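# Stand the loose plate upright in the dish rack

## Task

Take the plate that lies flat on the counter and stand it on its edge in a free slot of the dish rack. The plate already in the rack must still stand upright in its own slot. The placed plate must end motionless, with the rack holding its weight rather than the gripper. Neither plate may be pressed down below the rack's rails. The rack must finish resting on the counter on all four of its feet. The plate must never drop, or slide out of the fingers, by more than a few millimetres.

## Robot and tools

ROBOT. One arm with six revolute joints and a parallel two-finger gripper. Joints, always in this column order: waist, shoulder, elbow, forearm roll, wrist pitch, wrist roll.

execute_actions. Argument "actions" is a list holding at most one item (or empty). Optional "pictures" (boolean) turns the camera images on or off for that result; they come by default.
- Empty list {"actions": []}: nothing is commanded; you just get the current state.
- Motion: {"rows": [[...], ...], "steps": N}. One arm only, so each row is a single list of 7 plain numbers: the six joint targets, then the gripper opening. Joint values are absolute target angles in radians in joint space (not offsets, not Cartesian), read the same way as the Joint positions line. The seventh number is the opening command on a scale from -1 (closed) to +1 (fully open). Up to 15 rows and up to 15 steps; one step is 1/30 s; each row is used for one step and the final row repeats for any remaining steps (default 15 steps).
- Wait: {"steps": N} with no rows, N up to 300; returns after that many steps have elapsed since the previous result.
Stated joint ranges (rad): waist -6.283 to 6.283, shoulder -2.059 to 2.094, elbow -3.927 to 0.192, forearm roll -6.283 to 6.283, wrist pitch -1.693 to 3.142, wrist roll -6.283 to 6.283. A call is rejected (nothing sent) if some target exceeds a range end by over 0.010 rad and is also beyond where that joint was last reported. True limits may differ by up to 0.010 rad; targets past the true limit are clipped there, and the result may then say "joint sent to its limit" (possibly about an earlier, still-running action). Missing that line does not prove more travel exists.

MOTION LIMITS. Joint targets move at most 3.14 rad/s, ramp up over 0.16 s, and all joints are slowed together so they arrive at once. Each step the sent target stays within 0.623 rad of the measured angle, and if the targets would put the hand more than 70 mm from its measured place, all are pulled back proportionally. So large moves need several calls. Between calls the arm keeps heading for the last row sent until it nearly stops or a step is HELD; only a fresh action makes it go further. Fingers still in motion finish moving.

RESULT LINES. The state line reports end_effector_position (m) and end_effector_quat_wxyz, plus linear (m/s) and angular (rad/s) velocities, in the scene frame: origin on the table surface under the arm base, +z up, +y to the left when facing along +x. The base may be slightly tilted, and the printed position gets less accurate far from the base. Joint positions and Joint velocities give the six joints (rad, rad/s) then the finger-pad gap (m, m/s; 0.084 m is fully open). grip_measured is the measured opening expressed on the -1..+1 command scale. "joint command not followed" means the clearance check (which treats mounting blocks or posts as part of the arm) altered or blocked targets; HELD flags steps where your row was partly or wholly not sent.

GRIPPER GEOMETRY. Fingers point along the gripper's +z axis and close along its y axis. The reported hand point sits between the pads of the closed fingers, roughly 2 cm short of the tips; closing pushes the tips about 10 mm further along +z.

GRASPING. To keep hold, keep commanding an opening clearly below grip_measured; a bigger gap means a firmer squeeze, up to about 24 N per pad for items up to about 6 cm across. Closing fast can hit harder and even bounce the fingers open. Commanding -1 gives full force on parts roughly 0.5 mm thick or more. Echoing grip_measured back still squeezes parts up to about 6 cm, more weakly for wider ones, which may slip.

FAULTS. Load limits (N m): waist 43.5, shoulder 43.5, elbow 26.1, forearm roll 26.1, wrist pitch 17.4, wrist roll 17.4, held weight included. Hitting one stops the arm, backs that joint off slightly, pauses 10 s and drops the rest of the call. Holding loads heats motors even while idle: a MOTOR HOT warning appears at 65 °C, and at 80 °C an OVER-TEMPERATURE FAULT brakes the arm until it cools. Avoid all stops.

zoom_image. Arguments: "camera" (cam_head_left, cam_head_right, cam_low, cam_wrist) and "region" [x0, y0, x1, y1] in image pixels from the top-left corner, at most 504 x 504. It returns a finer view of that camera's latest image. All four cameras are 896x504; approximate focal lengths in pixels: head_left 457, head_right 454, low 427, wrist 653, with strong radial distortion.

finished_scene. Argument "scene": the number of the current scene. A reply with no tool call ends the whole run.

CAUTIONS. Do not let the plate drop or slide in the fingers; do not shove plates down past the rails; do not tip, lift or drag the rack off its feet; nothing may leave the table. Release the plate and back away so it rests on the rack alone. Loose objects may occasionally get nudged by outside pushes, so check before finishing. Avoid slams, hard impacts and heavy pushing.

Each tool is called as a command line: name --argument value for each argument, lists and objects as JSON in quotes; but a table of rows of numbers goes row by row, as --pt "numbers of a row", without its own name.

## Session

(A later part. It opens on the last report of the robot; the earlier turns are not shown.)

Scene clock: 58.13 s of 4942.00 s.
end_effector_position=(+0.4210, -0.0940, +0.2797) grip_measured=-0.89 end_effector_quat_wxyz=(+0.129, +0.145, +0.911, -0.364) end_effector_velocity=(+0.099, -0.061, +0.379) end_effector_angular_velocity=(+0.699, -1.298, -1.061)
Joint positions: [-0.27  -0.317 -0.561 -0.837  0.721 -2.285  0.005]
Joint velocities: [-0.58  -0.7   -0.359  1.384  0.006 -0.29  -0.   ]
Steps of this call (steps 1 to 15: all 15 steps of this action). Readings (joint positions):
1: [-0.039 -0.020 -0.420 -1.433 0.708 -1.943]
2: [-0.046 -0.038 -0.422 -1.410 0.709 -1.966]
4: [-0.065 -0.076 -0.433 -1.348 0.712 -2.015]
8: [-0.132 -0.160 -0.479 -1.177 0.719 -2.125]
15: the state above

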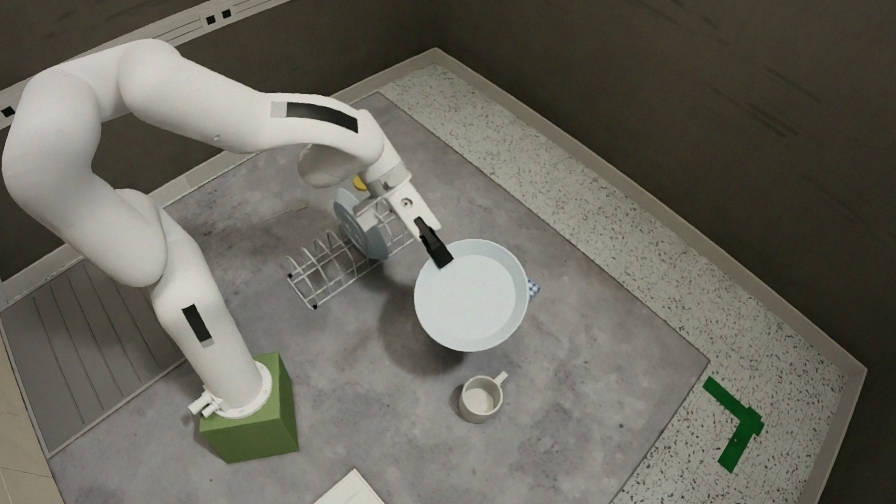

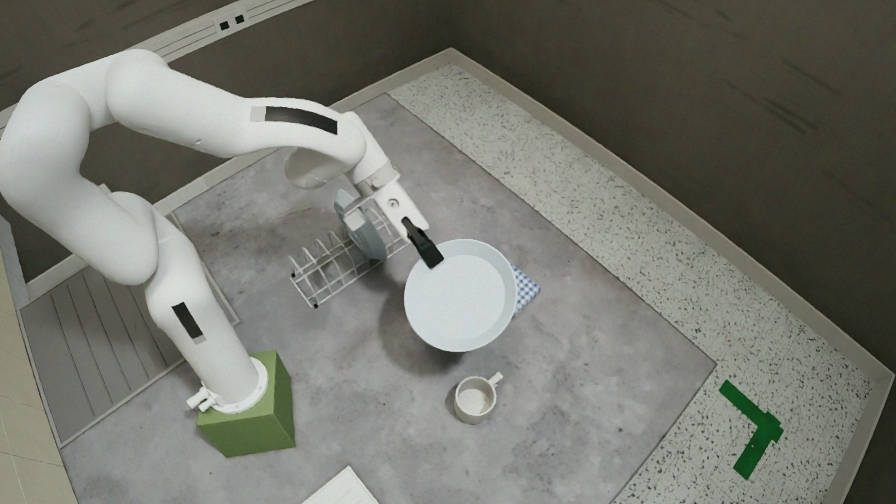

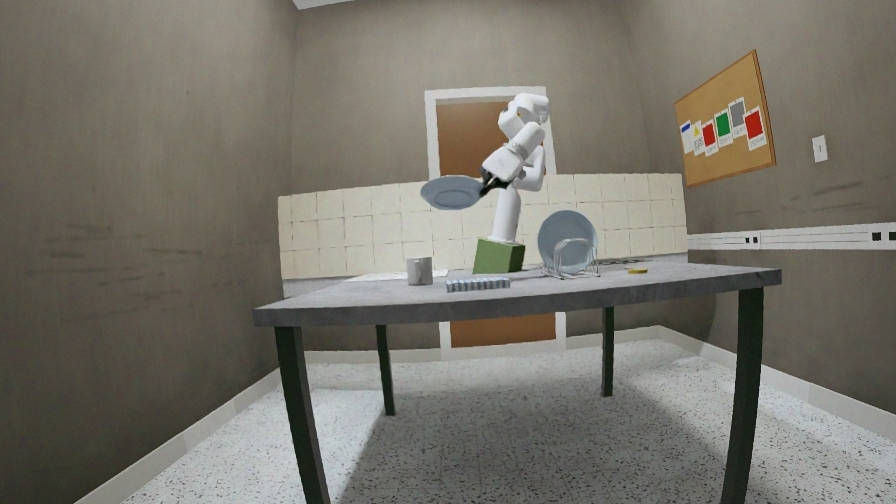

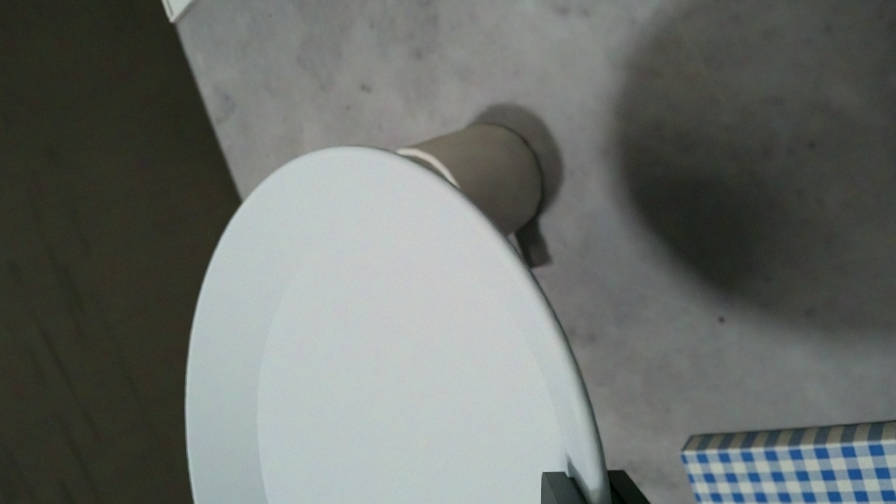

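execute_actions --actions '[{"rows":[[-0.325,-0.39,-0.6,-0.69,0.72,-2.3,-1],[-0.335,-0.39,-0.6,-0.67,0.717,-2.295,-1],[-0.345,-0.39,-0.6,-0.64,0.712,-2.285,-1],[-0.355,-0.39,-0.6,-0.6,0.705,-2.275,-1],[-0.365,-0.39,-0.6,-0.55,0.695,-2.265,-1],[-0.375,-0.39,-0.6,-0.5,0.685,-2.255,-1],[-0.385,-0.39,-0.6,-0.45,0.675,-2.245,-1],[-0.395,-0.39,-0.6,-0.4,0.665,-2.235,-1],[-0.405,-0.39,-0.6,-0.35,0.655,-2.225,-1],[-0.415,-0.39,-0.6,-0.3,0.645,-2.215,-1],[-0.425,-0.39,-0.6,-0.25,0.635,-2.205,-1],[-0.43,-0.39,-0.6,-0.2,0.625,-2.195,-1],[-0.43,-0.39,-0.6,-0.15,0.615,-2.185,-1],[-0.43,-0.39,-0.6,-0.105,0.605,-2.17,-1],[-0.43,-0.39,-0.6,-0.065,0.595,-2.145,-1]]}]' --pictures false

execute_actions --actions '[{"rows":[[-0.43,-0.39,-0.6,-0.035,0.585,-2.11,-1],[-0.43,-0.39,-0.6,-0.015,0.575,-2.065,-1],[-0.43,-0.39,-0.6,0,0.565,-2.01,-1],[-0.43,-0.39,-0.6,0,0.555,-1.95,-1],[-0.43,-0.39,-0.6,0,0.545,-1.89,-1],[-0.43,-0.39,-0.6,0,0.535,-1.83,-1],[-0.43,-0.39,-0.6,0,0.525,-1.77,-1],[-0.43,-0.39,-0.6,0,0.51,-1.71,-1],[-0.43,-0.39,-0.6,0,0.495,-1.65,-1],[-0.43,-0.39,-0.6,0,0.475,-1.59,-1],[-0.425,-0.39,-0.595,0,0.45,-1.53,-1],[-0.42,-0.39,-0.59,0,0.42,-1.47,-1],[-0.41,-0.39,-0.58,0,0.385,-1.41,-1],[-0.4,-0.39,-0.57,0,0.345,-1.36,-1],[-0.39,-0.39,-0.56,0,0.305,-1.32,-1]]}]' --pictures false

execute_actions --actions '[{"rows":[[-0.375,-0.392,-0.55,0,0.265,-1.29,-1],[-0.36,-0.392,-0.54,0,0.225,-1.265,-1],[-0.345,-0.392,-0.53,0,0.185,-1.25,-1],[-0.33,-0.392,-0.52,0,0.145,-1.243,-1],[-0.31,-0.392,-0.51,0,0.105,-1.243,-1],[-0.29,-0.392,-0.5,0,0.065,-1.243,-1],[-0.27,-0.392,-0.49,0,0.025,-1.243,-1],[-0.25,-0.392,-0.485,0,-0.01,-1.243,-1],[-0.225,-0.392,-0.48,0,-0.04,-1.243,-1],[-0.2,-0.392,-0.475,0,-0.065,-1.243,-1],[-0.175,-0.392,-0.47,0,-0.082,-1.243,-1],[-0.15,-0.392,-0.465,0,-0.092,-1.243,-1],[-0.125,-0.392,-0.465,0,-0.096,-1.243,-1],[-0.1,-0.392,-0.465,0,-0.096,-1.243,-1],[-0.075,-0.392,-0.465,0,-0.096,-1.243,-1]]}]' --pictures false

execute_actions --actions '[{"rows":[[-0.05,-0.392,-0.463,0,-0.096,-1.243,-1],[-0.027,-0.392,-0.46,0,-0.096,-1.243,-1],[-0.006,-0.392,-0.457,0,-0.096,-1.243,-1],[0.012,-0.392,-0.454,0,-0.096,-1.243,-1],[0.027,-0.392,-0.452,0,-0.096,-1.243,-1],[0.038,-0.392,-0.45,0,-0.096,-1.243,-1],[0.045,-0.392,-0.449,0,-0.096,-1.243,-1],[0.048,-0.392,-0.449,0,-0.096,-1.243,-1]],"steps":15}]'

zoom_image --camera "cam_head_left" --region '[300,90,470,280]'

Scene clock: 64.33 s of 4942.00 s.
end_effector_position=(+0.4356, -0.0915, +0.3131) grip_measured=-0.89 end_effector_quat_wxyz=(+0.196, +0.477, +0.845, -0.144) end_effector_velocity=(+0.068, +0.071, -0.001) end_effector_angular_velocity=(+1.074, -0.983, -1.148)
Joint positions: [-0.425 -0.39  -0.6   -0.214  0.628 -2.197  0.005]
Joint velocities: [-0.127 -0.     0.001  1.457 -0.3    0.347 -0.   ]
Steps of this call (steps 1 to 30: the robot went on to your last target; steps 31 to 120: nothing new was sent; then 1.70 s passed at rest; steps 121 to 135: all 15 steps of this action). Readings (joint positions):
121: [-0.320 -0.390 -0.600 -0.700 0.720 -2.300]
122: [-0.321 -0.390 -0.600 -0.697 0.720 -2.300]
124: [-0.332 -0.390 -0.600 -0.674 0.717 -2.295]
128: [-0.365 -0.390 -0.600 -0.547 0.694 -2.265]
135: the state above

Scene clock: 64.83 s of 4942.00 s.
end_effector_position=(+0.4787, -0.0767, +0.3363) grip_measured=-0.89 end_effector_quat_wxyz=(+0.267, +0.768, +0.579, +0.057) end_effector_velocity=(+0.144, +0.067, +0.073) end_effector_angular_velocity=(+0.506, -1.282, -1.107)
Joint positions: [-0.423 -0.39  -0.593 -0.001  0.426 -1.501  0.005]
Joint velocities: [ 0.174 -0.007  0.156  0.002 -0.926  1.73   0.   ]
Steps of this call (steps 1 to 15: all 15 steps of this action). Readings (joint positions):
1: [-0.428 -0.390 -0.600 -0.166 0.618 -2.183]
2: [-0.430 -0.390 -0.600 -0.120 0.607 -2.163]
4: [-0.430 -0.390 -0.600 -0.049 0.586 -2.099]
8: [-0.430 -0.390 -0.600 -0.003 0.548 -1.907]
15: the state above

Scene clock: 65.33 s of 4942.00 s.
end_effector_position=(+0.5337, +0.0591, +0.3471) grip_measured=-0.89 end_effector_quat_wxyz=(+0.314, +0.712, +0.572, +0.260) end_effector_velocity=(-0.002, +0.372, -0.075) end_effector_angular_velocity=(+0.100, +0.037, +0.764)
Joint positions: [-0.143 -0.392 -0.468 -0.    -0.086 -1.243  0.005]
Joint velocities: [ 0.76   0.004  0.071 -0.    -0.214  0.002 -0.   ]
Steps of this call (steps 1 to 15: all 15 steps of this action). Readings (joint positions):
1: [-0.415 -0.390 -0.586 -0.001 0.392 -1.444]
2: [-0.404 -0.391 -0.576 -0.000 0.354 -1.392]
4: [-0.376 -0.391 -0.552 -0.000 0.272 -1.310]
8: [-0.310 -0.392 -0.510 -0.000 0.108 -1.248]
15: the state above

Scene clock: 65.83 s of 4942.00 s.
end_effector_position=(+0.5190, +0.1485, +0.3197) grip_measured=-0.89 end_effector_quat_wxyz=(+0.265, +0.667, +0.639, +0.276) end_effector_velocity=(-0.000, +0.001, +0.000) end_effector_angular_velocity=(+0.001, -0.001, +0.001)
Joint positions: [ 0.047 -0.392 -0.449  0.    -0.096 -1.243  0.005]
Joint velocities: [ 0.001 -0.001  0.     0.001 -0.001  0.    -0.   ]
Steps of this call (steps 1 to 15: all 15 steps of this action). Readings (joint positions):
1: [-0.118 -0.392 -0.466 -0.000 -0.091 -1.243]
2: [-0.093 -0.392 -0.465 -0.000 -0.093 -1.243]
4: [-0.044 -0.392 -0.462 -0.000 -0.095 -1.243]
8: [0.030 -0.392 -0.451 -0.000 -0.095 -1.243]
15: the state above

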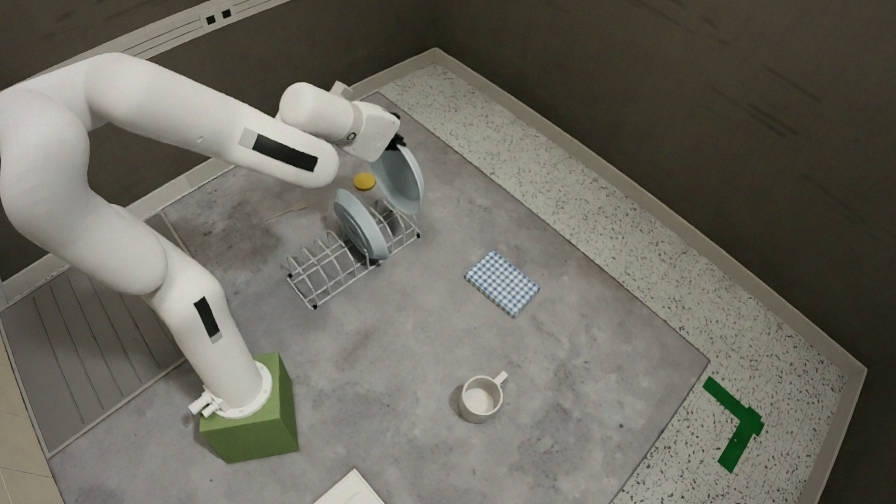

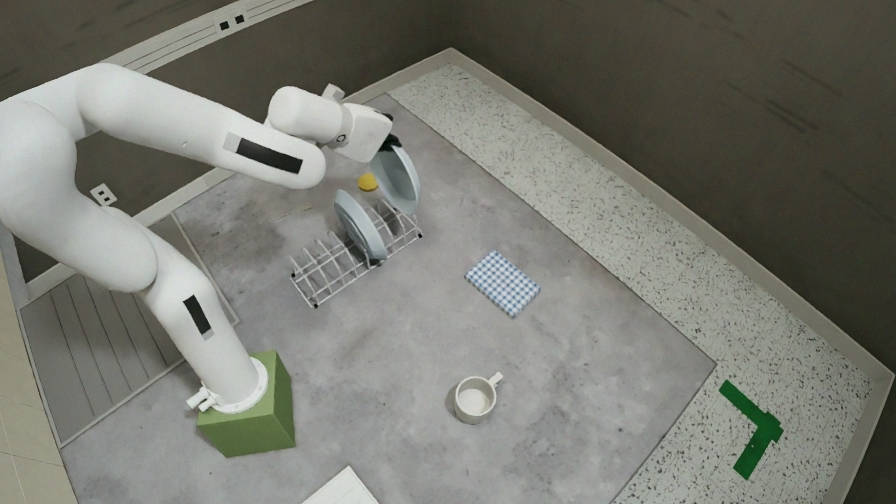

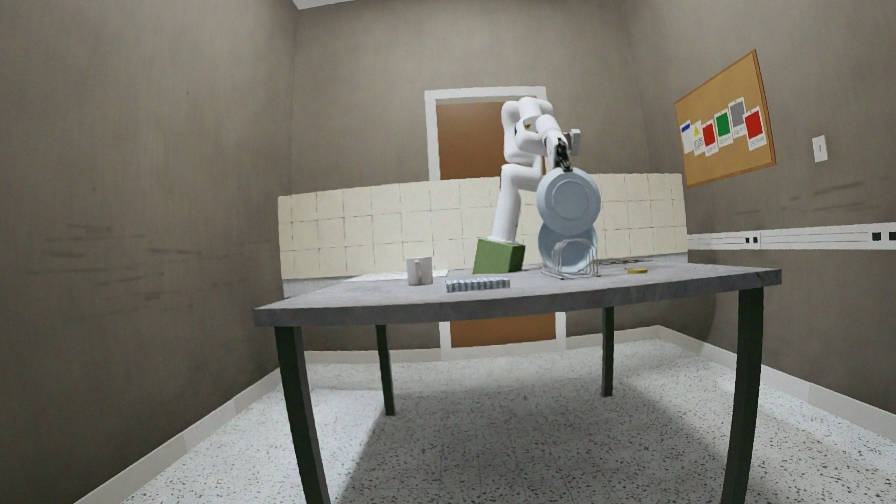

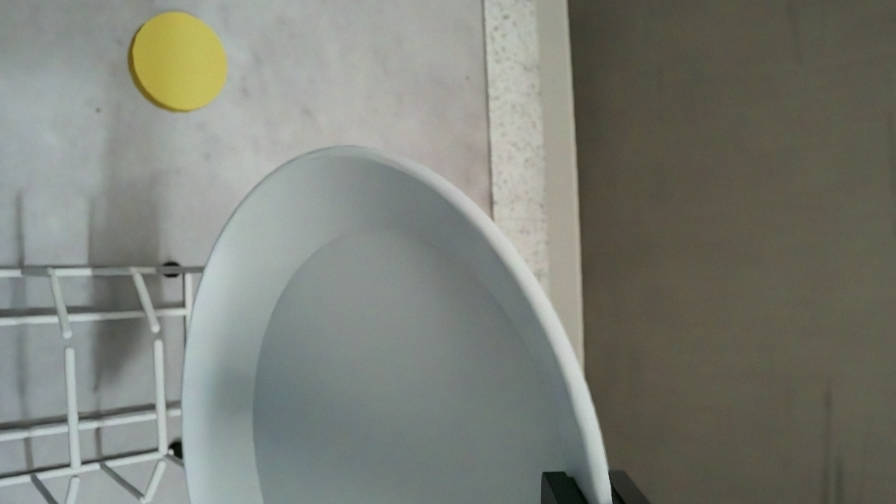

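Region (300, 90, 470, 280) of cam_head_left's 896x504 image, scaled by 2.653, with more detail than that image has; it fills the left 451 columns of this view, and the rest is white.

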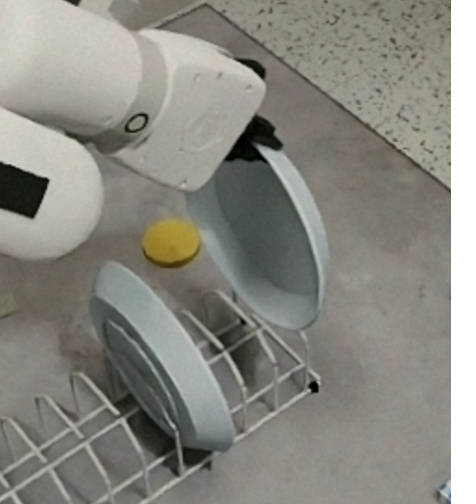

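execute_actions --actions '[{"rows":[[0.052,-0.375,-0.444,0,-0.119,-1.24,-1],[0.055,-0.357,-0.44,0,-0.142,-1.238,-1],[0.058,-0.339,-0.436,0,-0.165,-1.235,-1],[0.06,-0.321,-0.432,0,-0.188,-1.232,-1],[0.062,-0.302,-0.428,0,-0.211,-1.23,-1],[0.063,-0.283,-0.425,0,-0.233,-1.227,-1],[0.065,-0.264,-0.422,0,-0.256,-1.224,-1],[0.067,-0.244,-0.419,0,-0.279,-1.222,-1]],"steps":15}]'

zoom_image --camera "cam_head_left" --region '[340,140,450,270]'

Scene clock: 70.43 s of 4942.00 s.
end_effector_position=(+0.5187, +0.1492, +0.2730) grip_measured=-0.89 end_effector_quat_wxyz=(+0.258, +0.668, +0.638, +0.282) end_effector_velocity=(+0.008, +0.006, +0.018) end_effector_angular_velocity=(+0.012, -0.040, +0.008)
Joint positions: [ 0.067 -0.244 -0.419  0.    -0.279 -1.222  0.005]
Joint velocities: [ 0.002 -0.018 -0.015  0.001 -0.008  0.003 -0.   ]
Steps of this call (steps 1 to 15: the robot went on to your last target; steps 16 to 100: nothing new was sent; then 0.77 s passed at rest; steps 101 to 115: all 15 steps of this action). Readings (joint positions):
101: [0.048 -0.392 -0.449 0.000 -0.096 -1.243]
102: [0.049 -0.388 -0.448 0.000 -0.103 -1.242]
104: [0.053 -0.367 -0.444 0.000 -0.134 -1.239]
108: [0.062 -0.295 -0.426 -0.000 -0.218 -1.229]
115: the state above

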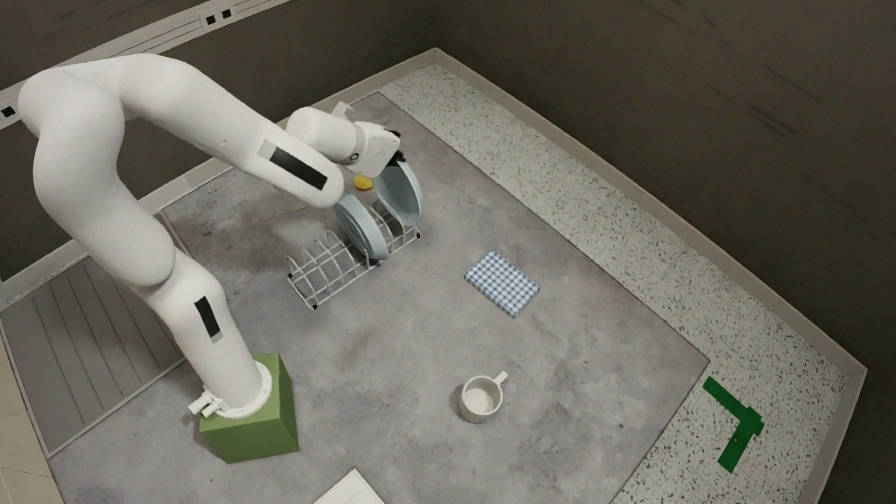

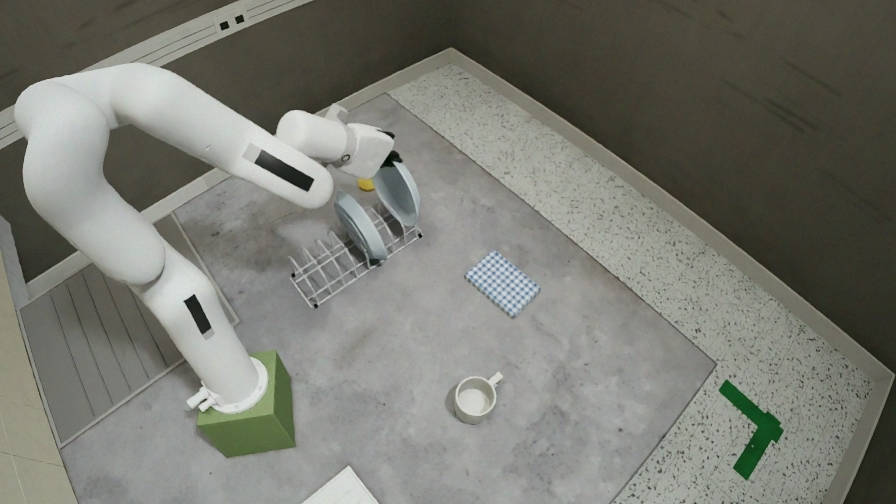

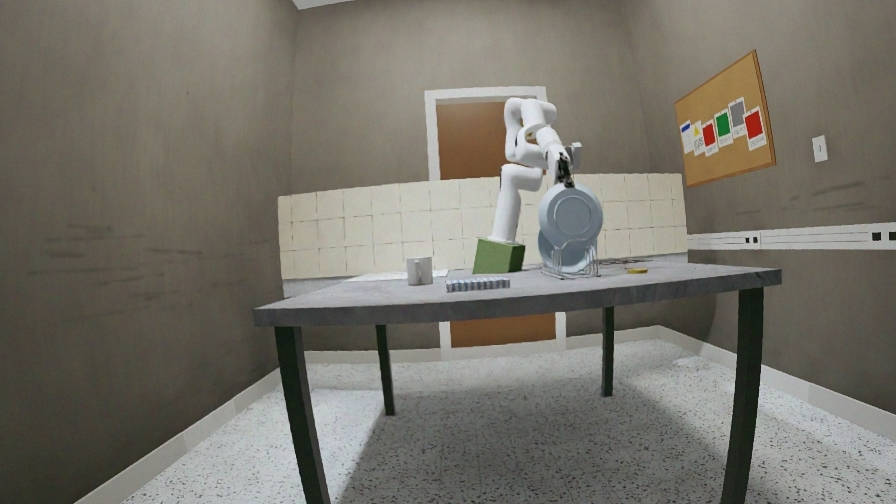

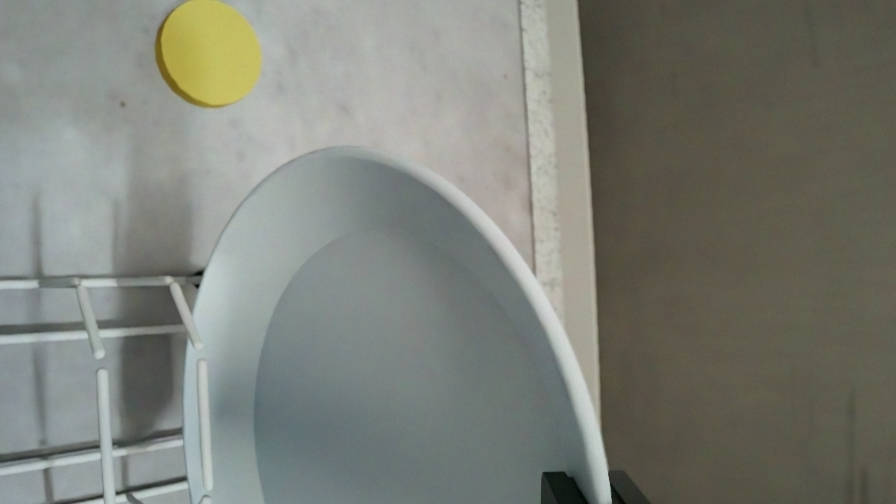

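Region (340, 140, 450, 270) of cam_head_left's 896x504 image, scaled by 3.877, with more detail than that image has; it fills the left 426 columns of this view, and the rest is white.

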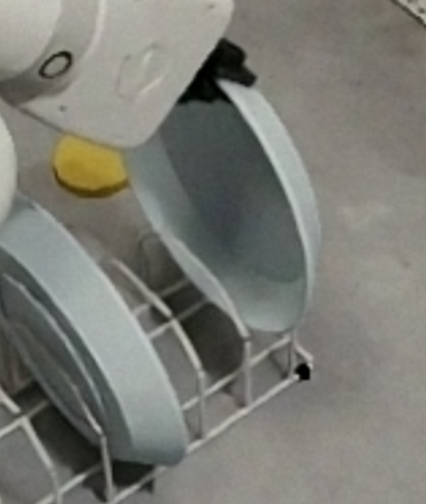

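execute_actions --actions '[{"rows":[[0.069,-0.224,-0.417,0,-0.301,-1.219,-1],[0.071,-0.204,-0.4155,0,-0.324,-1.216,-1],[0.073,-0.183,-0.415,0,-0.346,-1.214,-1],[0.075,-0.162,-0.414,0,-0.369,-1.211,-1],[0.077,-0.14,-0.414,0,-0.391,-1.208,-1],[0.079,-0.118,-0.4145,0,-0.414,-1.206,-1],[0.081,-0.095,-0.4155,0,-0.436,-1.203,-1],[0.083,-0.072,-0.417,0,-0.458,-1.2,-1],[0.085,-0.049,-0.419,0,-0.48,-1.198,-1],[0.086,-0.035,-0.42,0,-0.493,-1.196,-1],[0.087,-0.025,-0.421,0,-0.502,-1.195,-1]],"steps":15}]' --pictures false

execute_actions --actions '[{"steps":8}]'

zoom_image --camera "cam_low" --region '[520,200,620,290]'

Scene clock: 74.03 s of 4942.00 s.
end_effector_position=(+0.5177, +0.1477, +0.2151) grip_measured=-0.89 end_effector_quat_wxyz=(+0.250, +0.671, +0.636, +0.288) end_effector_velocity=(+0.010, +0.005, +0.009) end_effector_angular_velocity=(+0.017, -0.047, +0.004)
Joint positions: [ 0.087 -0.025 -0.42  -0.    -0.5   -1.195  0.005]
Joint velocities: [ 0.002  0.019 -0.017  0.003 -0.051  0.006 -0.001]
Steps of this call (steps 1 to 15: the robot went on to your last target; steps 16 to 93: nothing new was sent; steps 94 to 108: all 15 steps of this action). Readings (joint positions):
94: [0.067 -0.244 -0.419 0.000 -0.279 -1.222]
95: [0.067 -0.240 -0.419 0.000 -0.286 -1.221]
97: [0.070 -0.214 -0.418 0.000 -0.315 -1.217]
101: [0.078 -0.131 -0.414 -0.000 -0.399 -1.208]
108: the state above

Scene clock: 74.30 s of 4942.00 s.
end_effector_position=(+0.5185, +0.1483, +0.2165) grip_measured=-0.89 end_effector_quat_wxyz=(+0.251, +0.670, +0.635, +0.290) end_effector_velocity=(-0.000, -0.000, -0.001) end_effector_angular_velocity=(+0.000, +0.001, -0.002)
Joint positions: [ 0.087 -0.026 -0.421 -0.    -0.502 -1.195  0.005]
Joint velocities: [-0.     0.003 -0.     0.002 -0.002  0.    -0.   ]
Steps of this call (steps 1 to 8: the robot went on to your last target). Readings (joint positions):
1: [0.087 -0.025 -0.421 0.000 -0.501 -1.195]
2: [0.087 -0.025 -0.421 0.000 -0.501 -1.195]
4: [0.087 -0.026 -0.421 -0.000 -0.502 -1.195]
8: the state above

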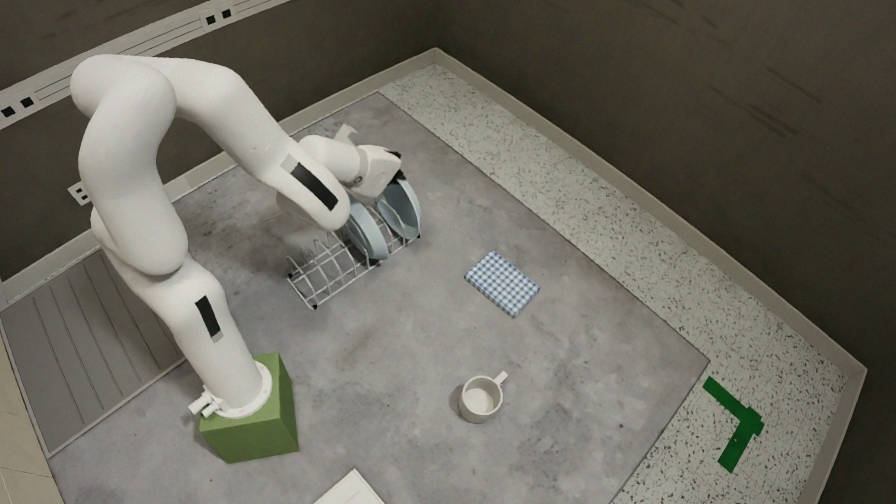

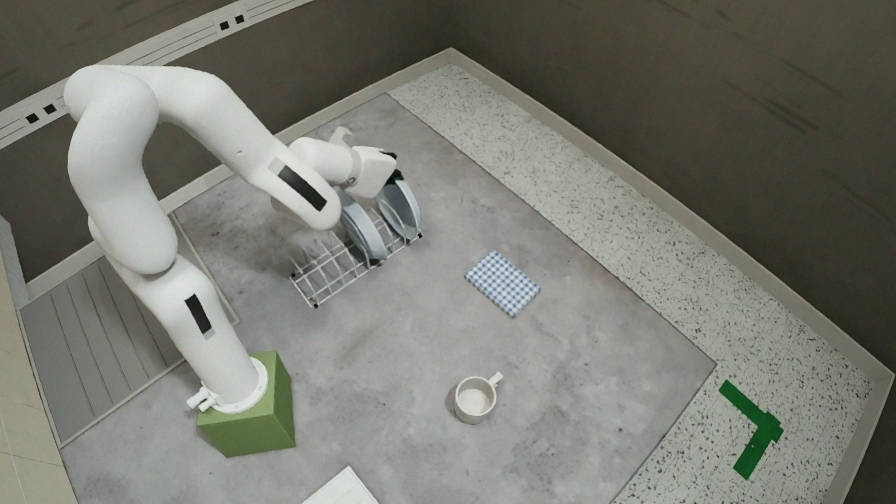

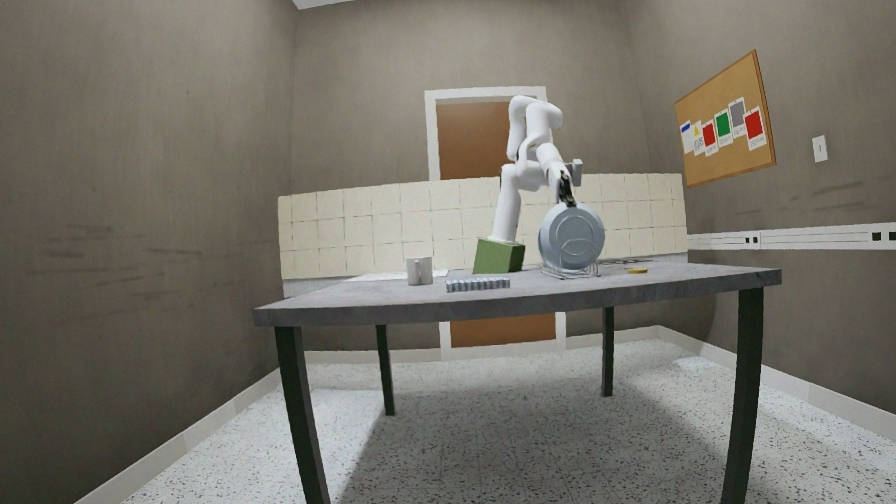

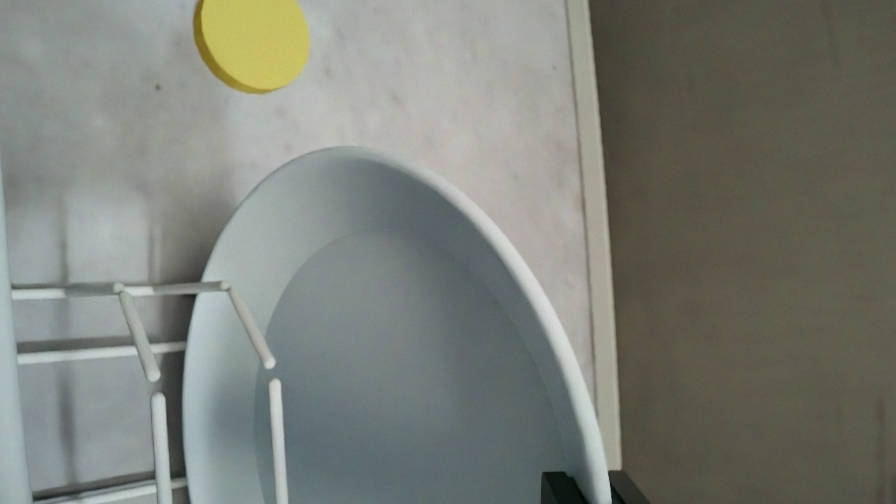

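Region (520, 200, 620, 290) of cam_low's 896x504 image, scaled by 5.040, with more detail than that image has; it fills the top 454 rows of this view, and the rest is white.

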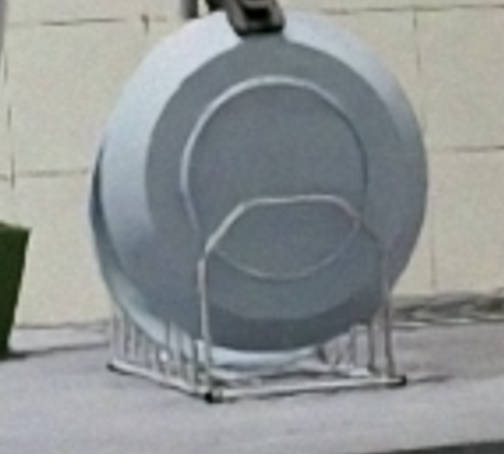

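execute_actions --actions '[{"rows":[[0.087,-0.02,-0.4215,0,-0.5065,-1.195,-1],[0.088,-0.015,-0.422,0,-0.511,-1.194,-1],[0.088,-0.01,-0.4225,0,-0.5155,-1.194,-1],[0.089,-0.005,-0.423,0,-0.52,-1.193,-1],[0.089,0,-0.4237,0,-0.5245,-1.193,-1],[0.089,0.005,-0.4243,0,-0.529,-1.192,-1],[0.09,0.01,-0.4248,0,-0.5335,-1.192,-1],[0.09,0.015,-0.4254,0,-0.538,-1.191,-1],[0.09,0.0195,-0.426,0,-0.542,-1.191,-1]],"steps":15}]'

zoom_image --camera "cam_low" --region '[520,200,620,290]'

Scene clock: 78.30 s of 4942.00 s.
end_effector_position=(+0.5181, +0.1475, +0.2051) grip_measured=-0.89 end_effector_quat_wxyz=(+0.249, +0.671, +0.635, +0.291) end_effector_velocity=(+0.001, +0.000, +0.001) end_effector_angular_velocity=(+0.001, -0.003, -0.001)
Joint positions: [ 0.09   0.02  -0.426  0.    -0.542 -1.191  0.005]
Joint velocities: [-0.    -0.001 -0.001  0.    -0.001  0.001 -0.   ]
Steps of this call (steps 1 to 15: the robot went on to your last target; steps 16 to 100: nothing new was sent; then 0.17 s passed at rest; steps 101 to 115: all 15 steps of this action). Readings (joint positions):
101: [0.087 -0.025 -0.421 -0.000 -0.502 -1.195]
102: [0.087 -0.024 -0.421 0.000 -0.504 -1.195]
104: [0.088 -0.016 -0.422 0.000 -0.510 -1.194]
108: [0.089 0.004 -0.424 0.000 -0.528 -1.192]
115: the state above

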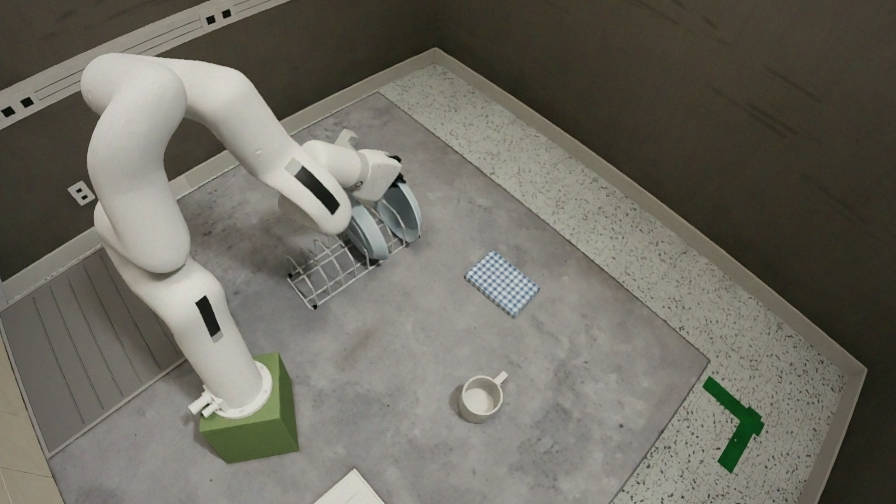

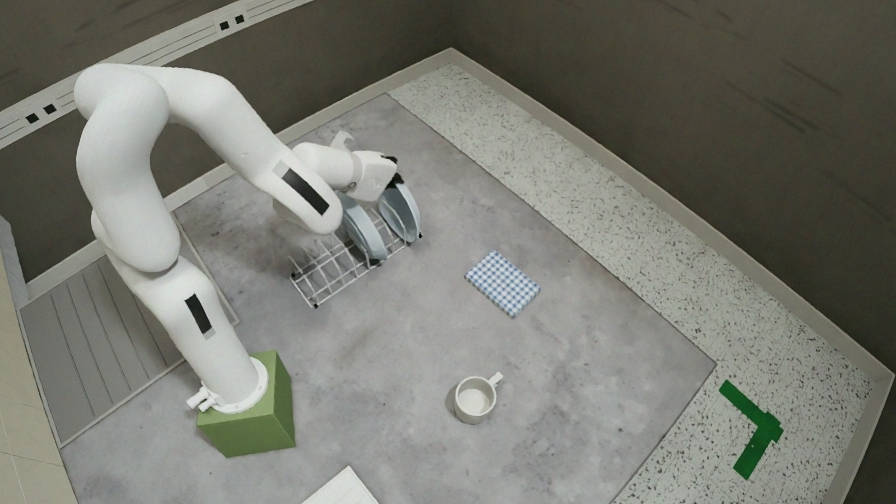

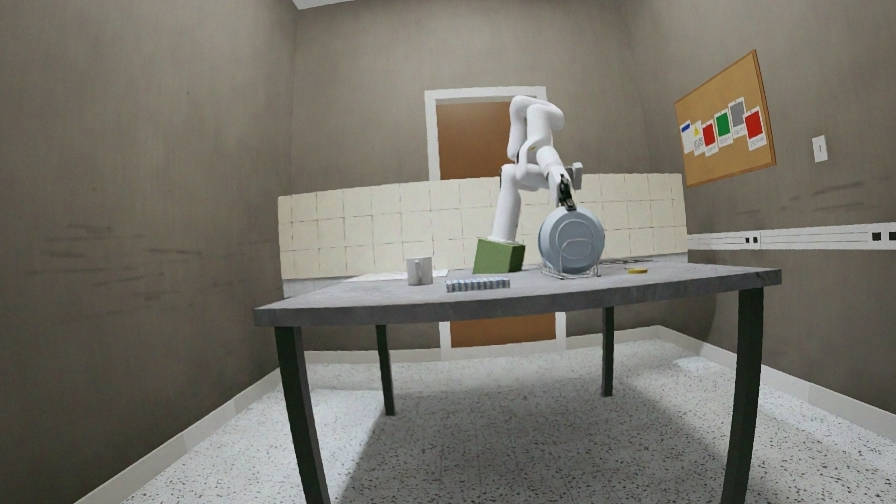

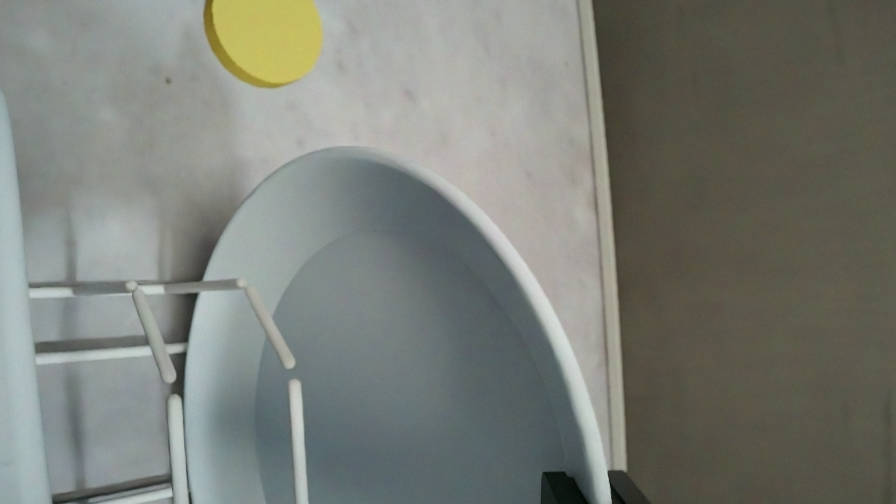

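Region (520, 200, 620, 290) of cam_low's 896x504 image, scaled by 5.040, with more detail than that image has; it fills the top 454 rows of this view, and the rest is white.

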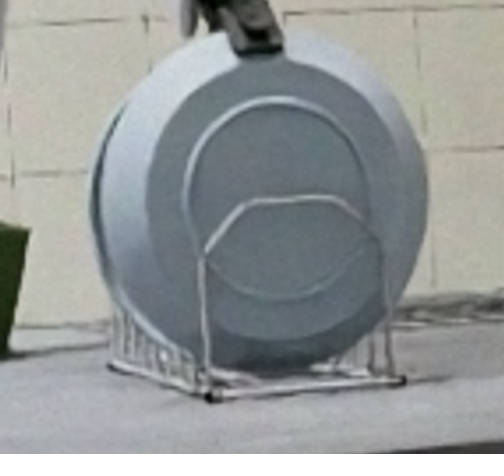

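No contact yet; 4 mm more.

execute_actions --actions '[{"rows":[[0.09,0.022,-0.4263,0,-0.544,-1.191,-1],[0.09,0.025,-0.4267,0,-0.547,-1.19,-1],[0.091,0.028,-0.427,0,-0.5495,-1.19,-1],[0.091,0.031,-0.4275,0,-0.552,-1.19,-1],[0.091,0.034,-0.428,0,-0.555,-1.189,-1],[0.092,0.037,-0.4285,0,-0.5575,-1.189,-1]],"steps":15}]'

zoom_image --camera "cam_low" --region '[520,200,620,290]'

Scene clock: 81.73 s of 4942.00 s.
end_effector_position=(+0.5186, +0.1480, +0.2018) grip_measured=-0.89 end_effector_quat_wxyz=(+0.249, +0.670, +0.635, +0.292) end_effector_velocity=(-0.001, +0.000, -0.001) end_effector_angular_velocity=(-0.000, +0.002, +0.000)
Joint positions: [ 0.092  0.036 -0.429  0.    -0.558 -1.189  0.005]
Joint velocities: [ 0.     0.001  0.001 -0.001  0.001  0.001  0.   ]
Steps of this call (steps 1 to 15: the robot went on to your last target; steps 16 to 88: nothing new was sent; steps 89 to 103: all 15 steps of this action). Readings (joint positions):
89: [0.090 0.020 -0.426 0.000 -0.542 -1.191]
90: [0.090 0.020 -0.426 -0.000 -0.543 -1.191]
92: [0.090 0.024 -0.427 -0.000 -0.547 -1.190]
96: [0.092 0.035 -0.429 0.000 -0.557 -1.189]
103: the state above

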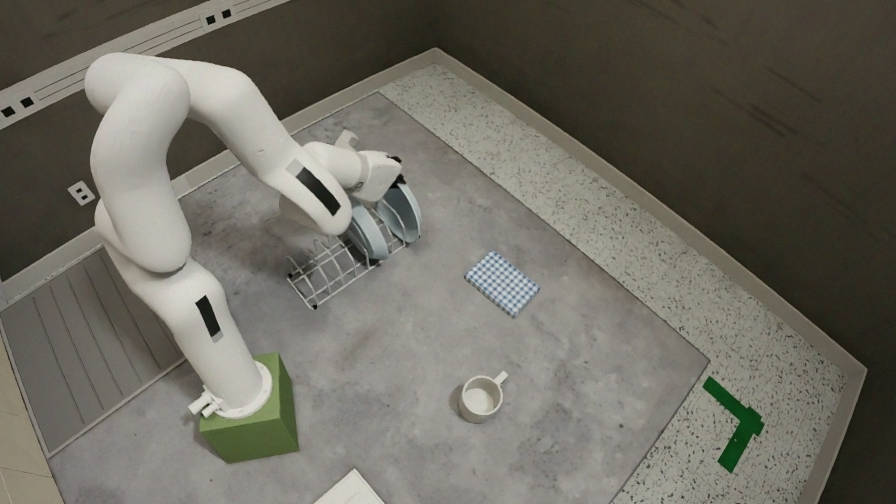

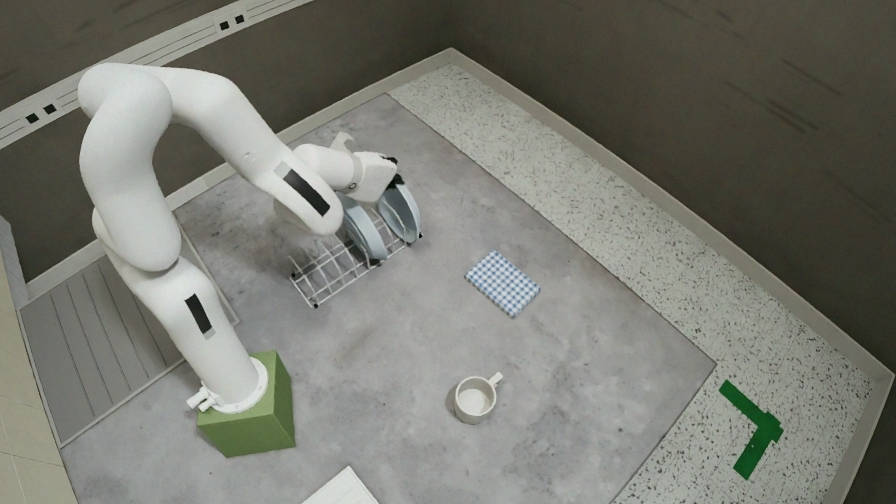

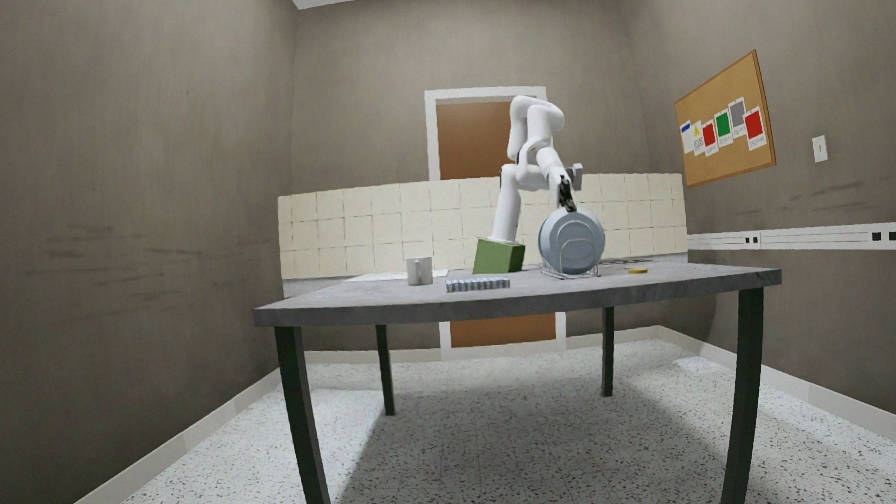

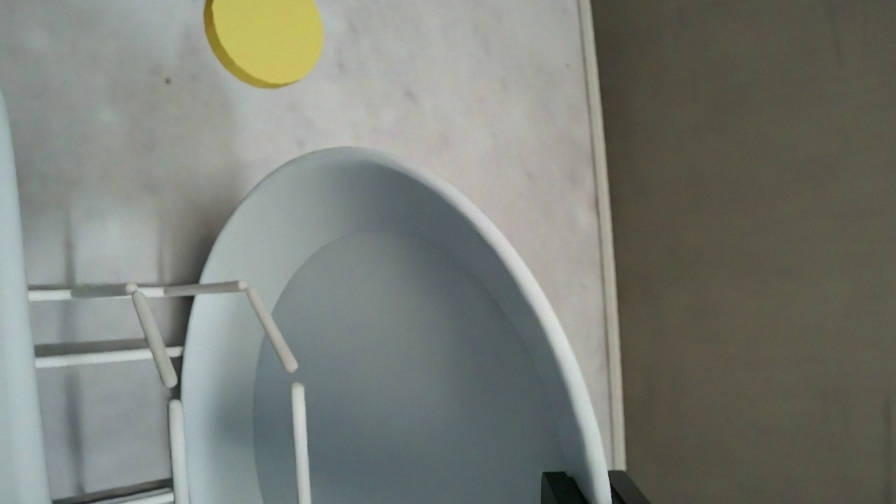

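Region (520, 200, 620, 290) of cam_low's 896x504 image, scaled by 5.040, with more detail than that image has; it fills the top 454 rows of this view, and the rest is white.

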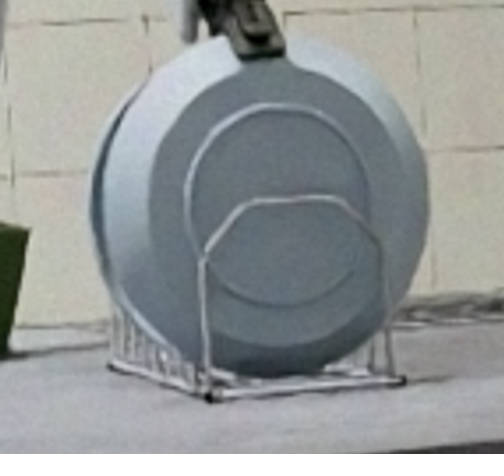

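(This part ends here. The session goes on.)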